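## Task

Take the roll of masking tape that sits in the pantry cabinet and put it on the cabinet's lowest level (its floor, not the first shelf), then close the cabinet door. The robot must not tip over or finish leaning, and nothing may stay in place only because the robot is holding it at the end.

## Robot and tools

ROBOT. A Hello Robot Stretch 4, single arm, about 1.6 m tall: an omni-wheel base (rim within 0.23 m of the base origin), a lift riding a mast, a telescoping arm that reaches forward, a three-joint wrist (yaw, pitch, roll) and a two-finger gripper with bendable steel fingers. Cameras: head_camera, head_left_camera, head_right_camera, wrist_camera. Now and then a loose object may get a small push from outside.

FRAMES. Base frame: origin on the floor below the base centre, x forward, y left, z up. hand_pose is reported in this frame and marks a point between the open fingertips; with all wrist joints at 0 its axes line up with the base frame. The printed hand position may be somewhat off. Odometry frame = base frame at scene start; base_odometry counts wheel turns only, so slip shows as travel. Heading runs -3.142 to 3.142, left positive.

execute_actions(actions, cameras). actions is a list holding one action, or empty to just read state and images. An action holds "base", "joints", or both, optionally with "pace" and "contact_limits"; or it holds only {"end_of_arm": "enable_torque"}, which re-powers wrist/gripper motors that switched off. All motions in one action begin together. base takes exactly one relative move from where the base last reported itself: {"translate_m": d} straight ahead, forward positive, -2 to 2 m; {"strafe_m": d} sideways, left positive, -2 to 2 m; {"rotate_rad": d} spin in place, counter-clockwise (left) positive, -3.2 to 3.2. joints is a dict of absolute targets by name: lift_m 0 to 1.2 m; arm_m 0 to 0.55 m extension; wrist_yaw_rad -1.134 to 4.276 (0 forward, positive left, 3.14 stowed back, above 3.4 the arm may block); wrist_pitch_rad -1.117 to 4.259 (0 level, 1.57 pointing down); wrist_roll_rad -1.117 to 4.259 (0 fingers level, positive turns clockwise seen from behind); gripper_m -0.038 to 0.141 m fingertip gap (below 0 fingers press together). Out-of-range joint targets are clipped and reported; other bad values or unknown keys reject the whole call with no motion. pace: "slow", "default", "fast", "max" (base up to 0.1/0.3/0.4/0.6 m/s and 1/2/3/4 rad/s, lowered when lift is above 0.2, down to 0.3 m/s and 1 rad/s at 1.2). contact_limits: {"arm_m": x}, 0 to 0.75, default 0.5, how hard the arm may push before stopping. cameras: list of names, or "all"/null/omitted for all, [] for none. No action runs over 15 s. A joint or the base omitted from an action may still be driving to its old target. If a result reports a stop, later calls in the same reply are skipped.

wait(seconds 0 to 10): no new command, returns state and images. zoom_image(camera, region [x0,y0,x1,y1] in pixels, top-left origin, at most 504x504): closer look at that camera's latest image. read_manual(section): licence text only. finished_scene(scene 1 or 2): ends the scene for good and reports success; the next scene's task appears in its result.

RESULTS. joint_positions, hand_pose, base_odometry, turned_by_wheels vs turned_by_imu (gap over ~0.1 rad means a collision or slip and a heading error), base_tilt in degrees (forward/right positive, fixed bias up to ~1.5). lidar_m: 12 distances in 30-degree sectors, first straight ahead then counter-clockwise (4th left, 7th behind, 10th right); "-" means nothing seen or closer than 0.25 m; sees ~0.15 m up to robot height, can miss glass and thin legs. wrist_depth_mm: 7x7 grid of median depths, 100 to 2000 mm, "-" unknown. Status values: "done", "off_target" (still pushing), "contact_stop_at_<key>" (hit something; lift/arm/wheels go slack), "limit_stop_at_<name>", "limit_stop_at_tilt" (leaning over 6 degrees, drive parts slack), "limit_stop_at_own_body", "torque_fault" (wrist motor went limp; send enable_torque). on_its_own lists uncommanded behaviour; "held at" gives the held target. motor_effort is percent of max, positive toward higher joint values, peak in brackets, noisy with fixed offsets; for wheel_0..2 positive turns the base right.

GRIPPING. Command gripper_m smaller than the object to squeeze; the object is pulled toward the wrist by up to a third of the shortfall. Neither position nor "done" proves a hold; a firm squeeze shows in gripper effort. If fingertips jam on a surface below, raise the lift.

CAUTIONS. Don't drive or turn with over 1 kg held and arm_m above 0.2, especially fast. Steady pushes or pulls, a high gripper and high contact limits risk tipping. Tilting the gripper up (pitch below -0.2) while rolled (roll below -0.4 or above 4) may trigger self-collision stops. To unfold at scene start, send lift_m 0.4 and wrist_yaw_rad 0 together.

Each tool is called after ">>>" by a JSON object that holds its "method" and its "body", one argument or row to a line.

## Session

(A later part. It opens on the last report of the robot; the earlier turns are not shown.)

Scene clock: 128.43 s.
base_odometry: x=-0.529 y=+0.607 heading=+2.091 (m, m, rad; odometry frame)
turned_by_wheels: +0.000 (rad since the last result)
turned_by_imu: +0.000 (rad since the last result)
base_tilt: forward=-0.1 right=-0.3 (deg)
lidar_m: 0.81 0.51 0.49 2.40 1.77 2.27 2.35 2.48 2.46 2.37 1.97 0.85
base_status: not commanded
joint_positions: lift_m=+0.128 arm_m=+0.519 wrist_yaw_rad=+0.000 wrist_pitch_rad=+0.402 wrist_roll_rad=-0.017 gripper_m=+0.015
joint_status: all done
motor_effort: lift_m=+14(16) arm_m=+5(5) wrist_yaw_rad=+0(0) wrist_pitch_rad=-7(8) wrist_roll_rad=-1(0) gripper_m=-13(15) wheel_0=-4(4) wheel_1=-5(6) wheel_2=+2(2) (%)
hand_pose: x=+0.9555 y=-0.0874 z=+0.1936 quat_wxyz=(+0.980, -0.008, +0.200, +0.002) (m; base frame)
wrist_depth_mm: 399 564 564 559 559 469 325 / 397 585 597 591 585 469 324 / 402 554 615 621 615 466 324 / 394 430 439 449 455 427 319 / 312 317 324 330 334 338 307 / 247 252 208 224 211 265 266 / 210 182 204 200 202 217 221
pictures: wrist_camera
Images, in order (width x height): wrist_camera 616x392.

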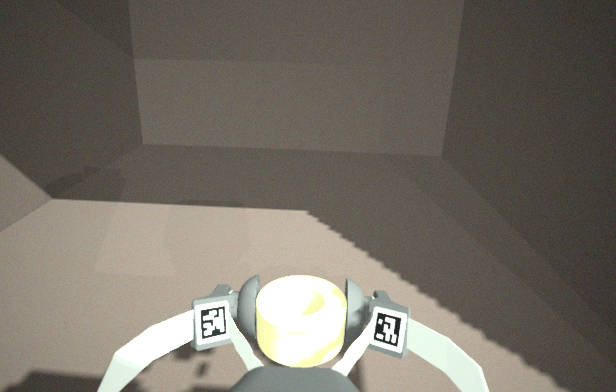

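>>> {"method": "execute_actions", "body": {
  "actions": [
    {"joints":{"lift_m":0.1235},"pace":"slow"}
  ],
  "cameras": []
}}

>>> {"method": "execute_actions", "body": {
  "actions": [
    {"joints":{"gripper_m":0.09}}
  ],
  "cameras": ["wrist_camera"]
}}

Scene clock: 134.73 s.
base_odometry: x=-0.529 y=+0.607 heading=+2.091 (m, m, rad; odometry frame)
turned_by_wheels: +0.000 (rad since the last result)
turned_by_imu: +0.000 (rad since the last result)
base_tilt: forward=+0.0 right=-0.4 (deg)
lidar_m: 0.81 0.49 0.48 2.39 1.77 2.27 2.37 2.47 2.46 2.36 1.98 0.85
base_status: not commanded
joint_positions: lift_m=+0.124 arm_m=+0.519 wrist_yaw_rad=+0.000 wrist_pitch_rad=+0.402 wrist_roll_rad=-0.017 gripper_m=+0.015
joint_status: all done
motor_effort: lift_m=+14(11) arm_m=+4(5) wrist_yaw_rad=-1(0) wrist_pitch_rad=-8(8) wrist_roll_rad=-1(1) gripper_m=-14(12) wheel_0=-4(4) wheel_1=-6(6) wheel_2=+3(3) (%)
hand_pose: x=+0.9555 y=-0.0874 z=+0.1891 quat_wxyz=(+0.980, -0.008, +0.200, +0.002) (m; base frame)
wrist_depth_mm: 399 564 569 564 559 473 324 / 397 585 597 591 585 469 324 / 404 554 615 615 615 466 322 / 382 418 424 436 445 421 319 / 304 309 314 320 325 329 307 / 241 246 208 224 210 258 259 / 205 180 198 200 196 211 215
pictures: none
No camera images: the call's "cameras" was empty. Leave "cameras" out to get every camera's image.

Scene clock: 136.30 s.
base_odometry: x=-0.529 y=+0.607 heading=+2.091 (m, m, rad; odometry frame)
turned_by_wheels: +0.000 (rad since the last result)
turned_by_imu: +0.000 (rad since the last result)
base_tilt: forward=+0.0 right=-0.4 (deg)
lidar_m: 0.80 0.50 0.48 2.40 1.78 2.29 2.37 2.49 2.45 2.36 1.98 0.85
base_status: not commanded
joint_positions: lift_m=+0.124 arm_m=+0.519 wrist_yaw_rad=+0.000 wrist_pitch_rad=+0.401 wrist_roll_rad=-0.017 gripper_m=+0.090
joint_status: all done
motor_effort: lift_m=+14(14) arm_m=+5(4) wrist_yaw_rad=+0(0) wrist_pitch_rad=-4(8) wrist_roll_rad=-1(1) gripper_m=+0(11) wheel_0=-4(4) wheel_1=-6(6) wheel_2=+3(2) (%)
hand_pose: x=+0.9557 y=-0.0874 z=+0.1894 quat_wxyz=(+0.980, -0.008, +0.199, +0.002) (m; base frame)
wrist_depth_mm: 399 564 569 564 554 473 324 / 397 585 591 591 585 469 325 / 404 554 615 615 609 466 322 / 387 418 430 439 449 424 320 / 306 312 319 324 327 332 307 / 242 246 216 226 218 259 260 / 206 200 206 154 204 213 216
pictures: wrist_camera
Images, in order (width x height): wrist_camera 616x392.

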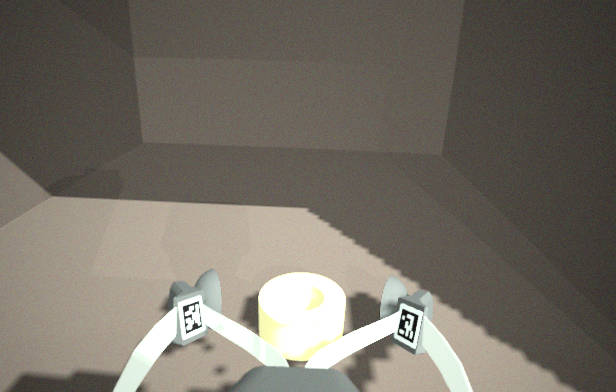

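>>> {"method": "execute_actions", "body": {
  "actions": [
    {"base":{"translate_m":-0.17},"joints":{"lift_m":0.24,"arm_m":0.1}}
  ],
  "cameras": ["head_camera"]
}}

Scene clock: 145.43 s.
base_odometry: x=-0.445 y=+0.460 heading=+2.091 (m, m, rad; odometry frame)
turned_by_wheels: +0.000 (rad since the last result)
turned_by_imu: +0.000 (rad since the last result)
base_tilt: forward=+0.0 right=-0.4 (deg)
lidar_m: 0.91 0.61 2.24 2.27 1.72 2.27 2.20 2.30 2.45 2.37 2.22 1.04
base_status: done
joint_positions: lift_m=+0.240 arm_m=+0.101 wrist_yaw_rad=+0.000 wrist_pitch_rad=+0.403 wrist_roll_rad=-0.017 gripper_m=+0.090
joint_status: all done
motor_effort: lift_m=+24(24) arm_m=-4(2) wrist_yaw_rad=+1(1) wrist_pitch_rad=-8(8) wrist_roll_rad=-1(1) gripper_m=+0(0) wheel_0=-3(11) wheel_1=-4(10) wheel_2=+2(12) (%)
hand_pose: x=+0.5371 y=-0.0875 z=+0.3048 quat_wxyz=(+0.980, -0.008, +0.200, +0.002) (m; base frame)
wrist_depth_mm: 473 603 976 1118 891 1098 1118 / 477 609 1138 1182 1008 1160 1160 / 492 634 1025 1160 976 1229 1229 / 504 654 778 768 759 1281 1255 / 525 788 798 798 798 904 917 / 668 676 216 707 220 715 715 / 564 549 569 160 564 585 603
pictures: head_camera
Images, in order (width x height): head_camera 420x560.

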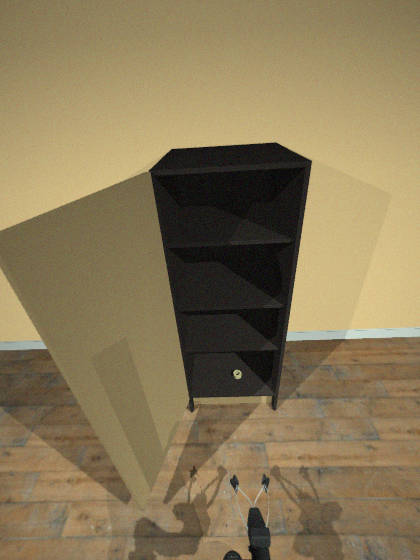

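>>> {"method": "execute_actions", "body": {
  "actions": [
    {"base":{"strafe_m":0.64},"joints":{"lift_m":0.32,"arm_m":0.01,"wrist_yaw_rad":-0.5,"wrist_pitch_rad":0,"gripper_m":0.0},"pace":"fast"}
  ],
  "cameras": ["head_camera","wrist_camera"]
}}

Scene clock: 154.60 s.
base_odometry: x=-1.000 y=+0.142 heading=+2.091 (m, m, rad; odometry frame)
turned_by_wheels: +0.000 (rad since the last result)
turned_by_imu: +0.000 (rad since the last result)
base_tilt: forward=-0.1 right=-0.4 (deg)
lidar_m: 1.57 1.63 1.82 1.75 1.12 1.36 2.16 2.29 3.12 3.01 2.22 0.56
base_status: done
joint_positions: lift_m=+0.320 arm_m=+0.011 wrist_yaw_rad=-0.500 wrist_pitch_rad=+0.003 wrist_roll_rad=-0.017 gripper_m=+0.000
joint_status: all done
motor_effort: lift_m=+23(25) arm_m=-5(7) wrist_yaw_rad=+2(10) wrist_pitch_rad=-9(19) wrist_roll_rad=-1(1) gripper_m=-4(5) wheel_0=+1(13) wheel_1=+0(16) wheel_2=+0(0) (%)
hand_pose: x=+0.3929 y=-0.2151 z=+0.4971 quat_wxyz=(+0.969, -0.008, +0.003, -0.248) (m; base frame)
wrist_depth_mm: 1160 1255 1308 559 1160 - - / 1160 1255 1255 512 1281 - - / 1160 1281 1255 504 1205 - - / 1160 1281 1205 668 1205 - - / 1182 1255 1182 621 1255 - - / 1160 1281 1160 207 1229 1983 - / 1160 1229 186 185 1025 1430 1430
pictures: head_camera, wrist_camera
Images, in order (width x height): head_camera 420x560, wrist_camera 616x392.

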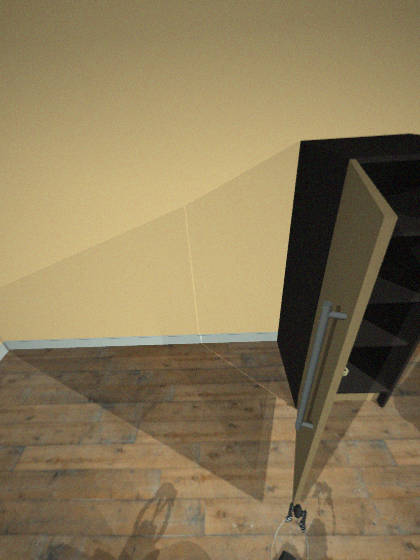

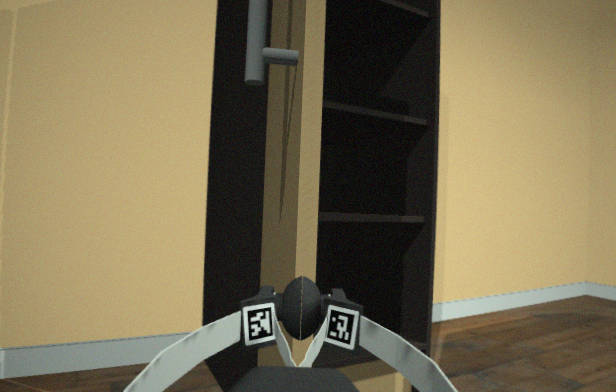

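>>> {"method": "execute_actions", "body": {
  "actions": [
    {"base":{"strafe_m":0.03},"joints":{"arm_m":0.24},"contact_limits":{"arm_m":0.15}}
  ],
  "cameras": ["head_camera"]
}}

Scene clock: 161.37 s.
base_odometry: x=-1.026 y=+0.127 heading=+2.091 (m, m, rad; odometry frame)
turned_by_wheels: +0.000 (rad since the last result)
turned_by_imu: +0.000 (rad since the last result)
base_tilt: forward=+0.0 right=-0.4 (deg)
lidar_m: 1.56 1.63 1.79 1.72 1.11 1.34 2.17 2.31 3.15 3.03 2.24 0.58
base_status: done
joint_positions: lift_m=+0.320 arm_m=+0.239 wrist_yaw_rad=-0.500 wrist_pitch_rad=+0.003 wrist_roll_rad=-0.017 gripper_m=+0.000
joint_status: all done
motor_effort: lift_m=+23(23) arm_m=+5(3) wrist_yaw_rad=-1(1) wrist_pitch_rad=-8(9) wrist_roll_rad=+0(1) gripper_m=-3(5) wheel_0=-3(11) wheel_1=+4(12) wheel_2=+0(0) (%)
contact_limits: arm_m 0.15
hand_pose: x=+0.6214 y=-0.2150 z=+0.4971 quat_wxyz=(+0.969, -0.008, +0.003, -0.247) (m; base frame)
wrist_depth_mm: 960 1042 1160 788 397 246 191 / 960 1060 1138 778 394 245 191 / 960 1060 1138 768 389 243 190 / 976 1060 1138 750 384 242 189 / 960 1060 1138 750 377 239 187 / 976 1060 1118 207 342 236 185 / 960 1025 186 186 294 232 183
pictures: head_camera
Images, in order (width x height): head_camera 420x560.

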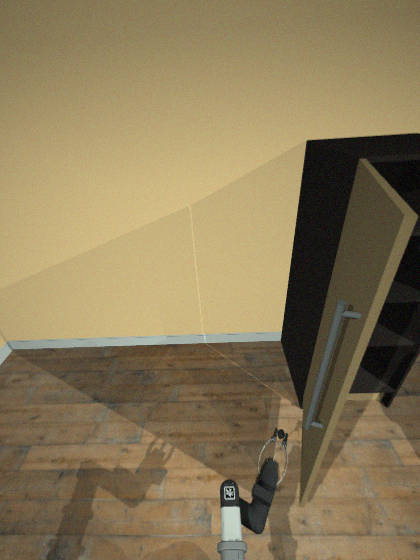

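>>> {"method": "execute_actions", "body": {
  "actions": [
    {"base":{"strafe_m":-0.42},"pace":"slow"}
  ],
  "cameras": ["head_camera"]
}}

Scene clock: 169.80 s.
base_odometry: x=-0.662 y=+0.336 heading=+2.091 (m, m, rad; odometry frame)
turned_by_wheels: +0.000 (rad since the last result)
turned_by_imu: -0.001 (rad since the last result)
base_tilt: forward=-0.1 right=-0.3 (deg)
lidar_m: 0.77 1.61 2.23 2.15 1.44 1.94 2.17 2.28 2.70 2.61 2.22 0.62
base_status: done
joint_positions: lift_m=+0.320 arm_m=+0.239 wrist_yaw_rad=-0.500 wrist_pitch_rad=+0.003 wrist_roll_rad=-0.017 gripper_m=+0.000
joint_status: not commanded
motor_effort: lift_m=+23(23) arm_m=+5(5) wrist_yaw_rad=+0(9) wrist_pitch_rad=-8(8) wrist_roll_rad=+0(1) gripper_m=-1(6) wheel_0=+3(9) wheel_1=-6(10) wheel_2=+0(0) (%)
hand_pose: x=+0.6214 y=-0.2150 z=+0.4971 quat_wxyz=(+0.969, -0.008, +0.003, -0.247) (m; base frame)
wrist_depth_mm: 459 397 345 307 276 249 - / 691 392 343 304 274 249 - / 455 392 342 303 273 248 - / 452 389 340 303 272 247 - / 449 387 338 300 271 246 - / 445 382 334 207 266 245 1983 / 439 382 187 186 257 242 1430
pictures: head_camera
Images, in order (width x height): head_camera 420x560.

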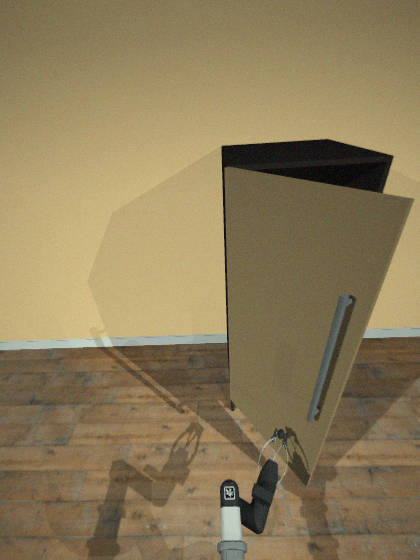

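>>> {"method": "execute_actions", "body": {
  "actions": [
    {"base":{"strafe_m":-0.14},"joints":{"arm_m":0.44},"pace":"slow","contact_limits":{"arm_m":0.3}}
  ],
  "cameras": ["head_camera"]
}}

>>> {"method": "wait", "body": {
  "seconds": 3
}}

Scene clock: 176.20 s.
base_odometry: x=-0.540 y=+0.405 heading=+2.090 (m, m, rad; odometry frame)
turned_by_wheels: +0.000 (rad since the last result)
turned_by_imu: -0.001 (rad since the last result)
base_tilt: forward=+0.0 right=-0.4 (deg)
lidar_m: 0.96 1.63 2.26 2.28 1.61 2.16 2.19 2.30 2.56 2.48 2.21 0.99
base_status: done
joint_positions: lift_m=+0.320 arm_m=+0.439 wrist_yaw_rad=-0.500 wrist_pitch_rad=+0.003 wrist_roll_rad=-0.017 gripper_m=+0.000
joint_status: all done
motor_effort: lift_m=+23(23) arm_m=+5(9) wrist_yaw_rad=+0(11) wrist_pitch_rad=-8(8) wrist_roll_rad=-1(0) gripper_m=-4(3) wheel_0=+4(12) wheel_1=-7(9) wheel_2=+0(1) (%)
contact_limits: arm_m 0.3
hand_pose: x=+0.8213 y=-0.2150 z=+0.4972 quat_wxyz=(+0.969, -0.008, +0.003, -0.247) (m; base frame)
wrist_depth_mm: 297 324 359 404 449 1464 1708 / 296 325 359 404 449 1430 1708 / 296 325 359 404 459 1430 1661 / 296 325 362 402 455 1430 1661 / 297 327 362 402 459 1430 1708 / 297 324 349 207 1255 1430 1661 / 297 319 187 185 433 1336 1430
pictures: head_camera
Images, in order (width x height): head_camera 420x560.

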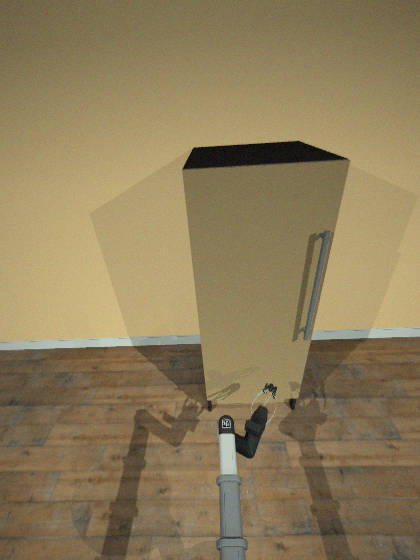

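Scene clock: 179.20 s.
base_odometry: x=-0.540 y=+0.405 heading=+2.090 (m, m, rad; odometry frame)
turned_by_wheels: +0.000 (rad since the last result)
turned_by_imu: +0.000 (rad since the last result)
base_tilt: forward=+0.0 right=-0.4 (deg)
lidar_m: 0.95 1.63 2.25 2.29 1.60 2.15 2.19 2.30 2.57 2.48 2.22 0.99
base_status: done
joint_positions: lift_m=+0.320 arm_m=+0.439 wrist_yaw_rad=-0.500 wrist_pitch_rad=+0.003 wrist_roll_rad=-0.017 gripper_m=+0.000
joint_status: all done
motor_effort: lift_m=+23(23) arm_m=+4(9) wrist_yaw_rad=+0(11) wrist_pitch_rad=-8(8) wrist_roll_rad=-1(0) gripper_m=-5(3) wheel_0=+4(12) wheel_1=-7(9) wheel_2=+0(1) (%)
contact_limits: arm_m 0.3
hand_pose: x=+0.8213 y=-0.2150 z=+0.4972 quat_wxyz=(+0.969, -0.008, +0.003, -0.247) (m; base frame)
wrist_depth_mm: 297 324 359 402 449 1464 1661 / 297 324 362 402 445 1430 1708 / 297 325 359 402 455 1430 1661 / 297 325 362 404 459 1430 1708 / 297 325 359 404 455 1430 1661 / 297 325 351 207 1229 1464 1661 / 298 317 186 186 436 1366 1430
wait: 3.00 s; at rest by 0.27 s
pictures: head_camera, head_left_camera, head_right_camera, wrist_camera
Images, in order (width x height): head_camera 420x560, head_left_camera 420x672, head_right_camera 420x672, wrist_camera 616x392.

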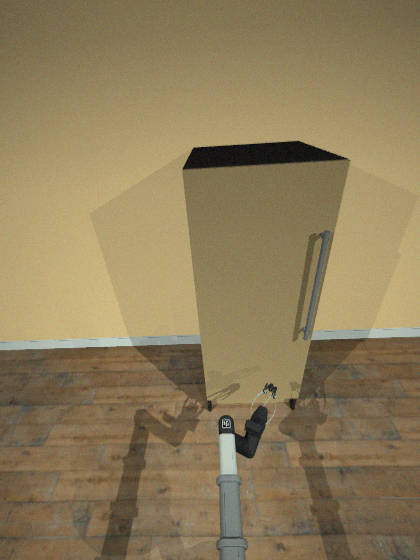

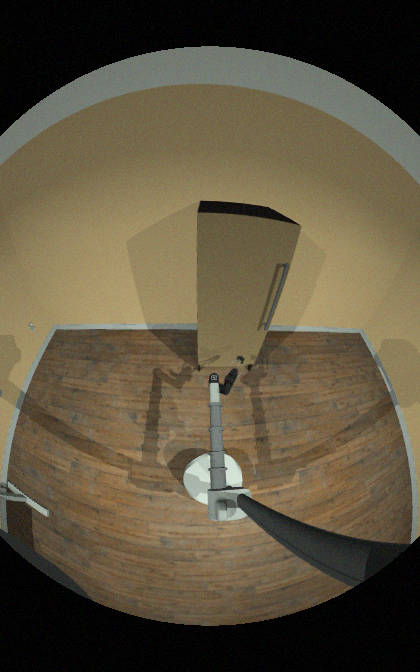

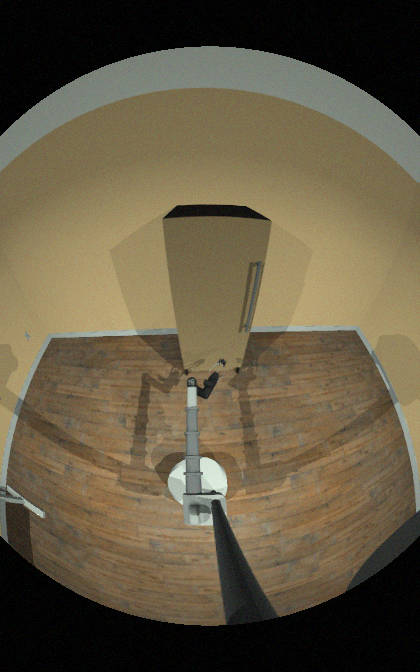

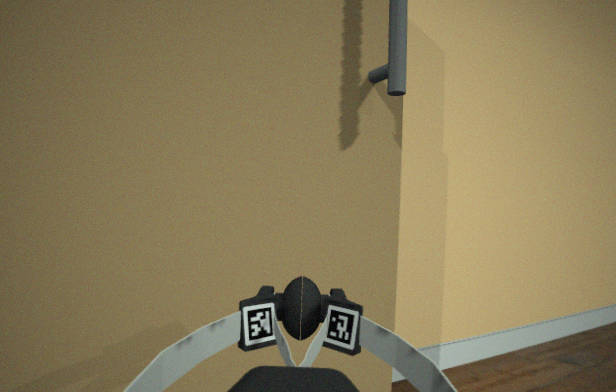

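>>> {"method": "zoom_image", "body": {
  "camera": "head_camera",
  "region": [260, 120, 380, 220]
}}

Region (260, 120, 380, 220) of head_camera's 420x560 image, scaled by 4.200, with more detail than that image has.

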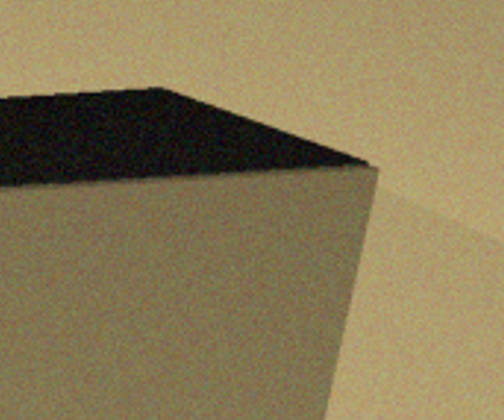

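>>> {"method": "finished_scene", "body": {
  "scene": 2
}}

The scene is finished: the task was done.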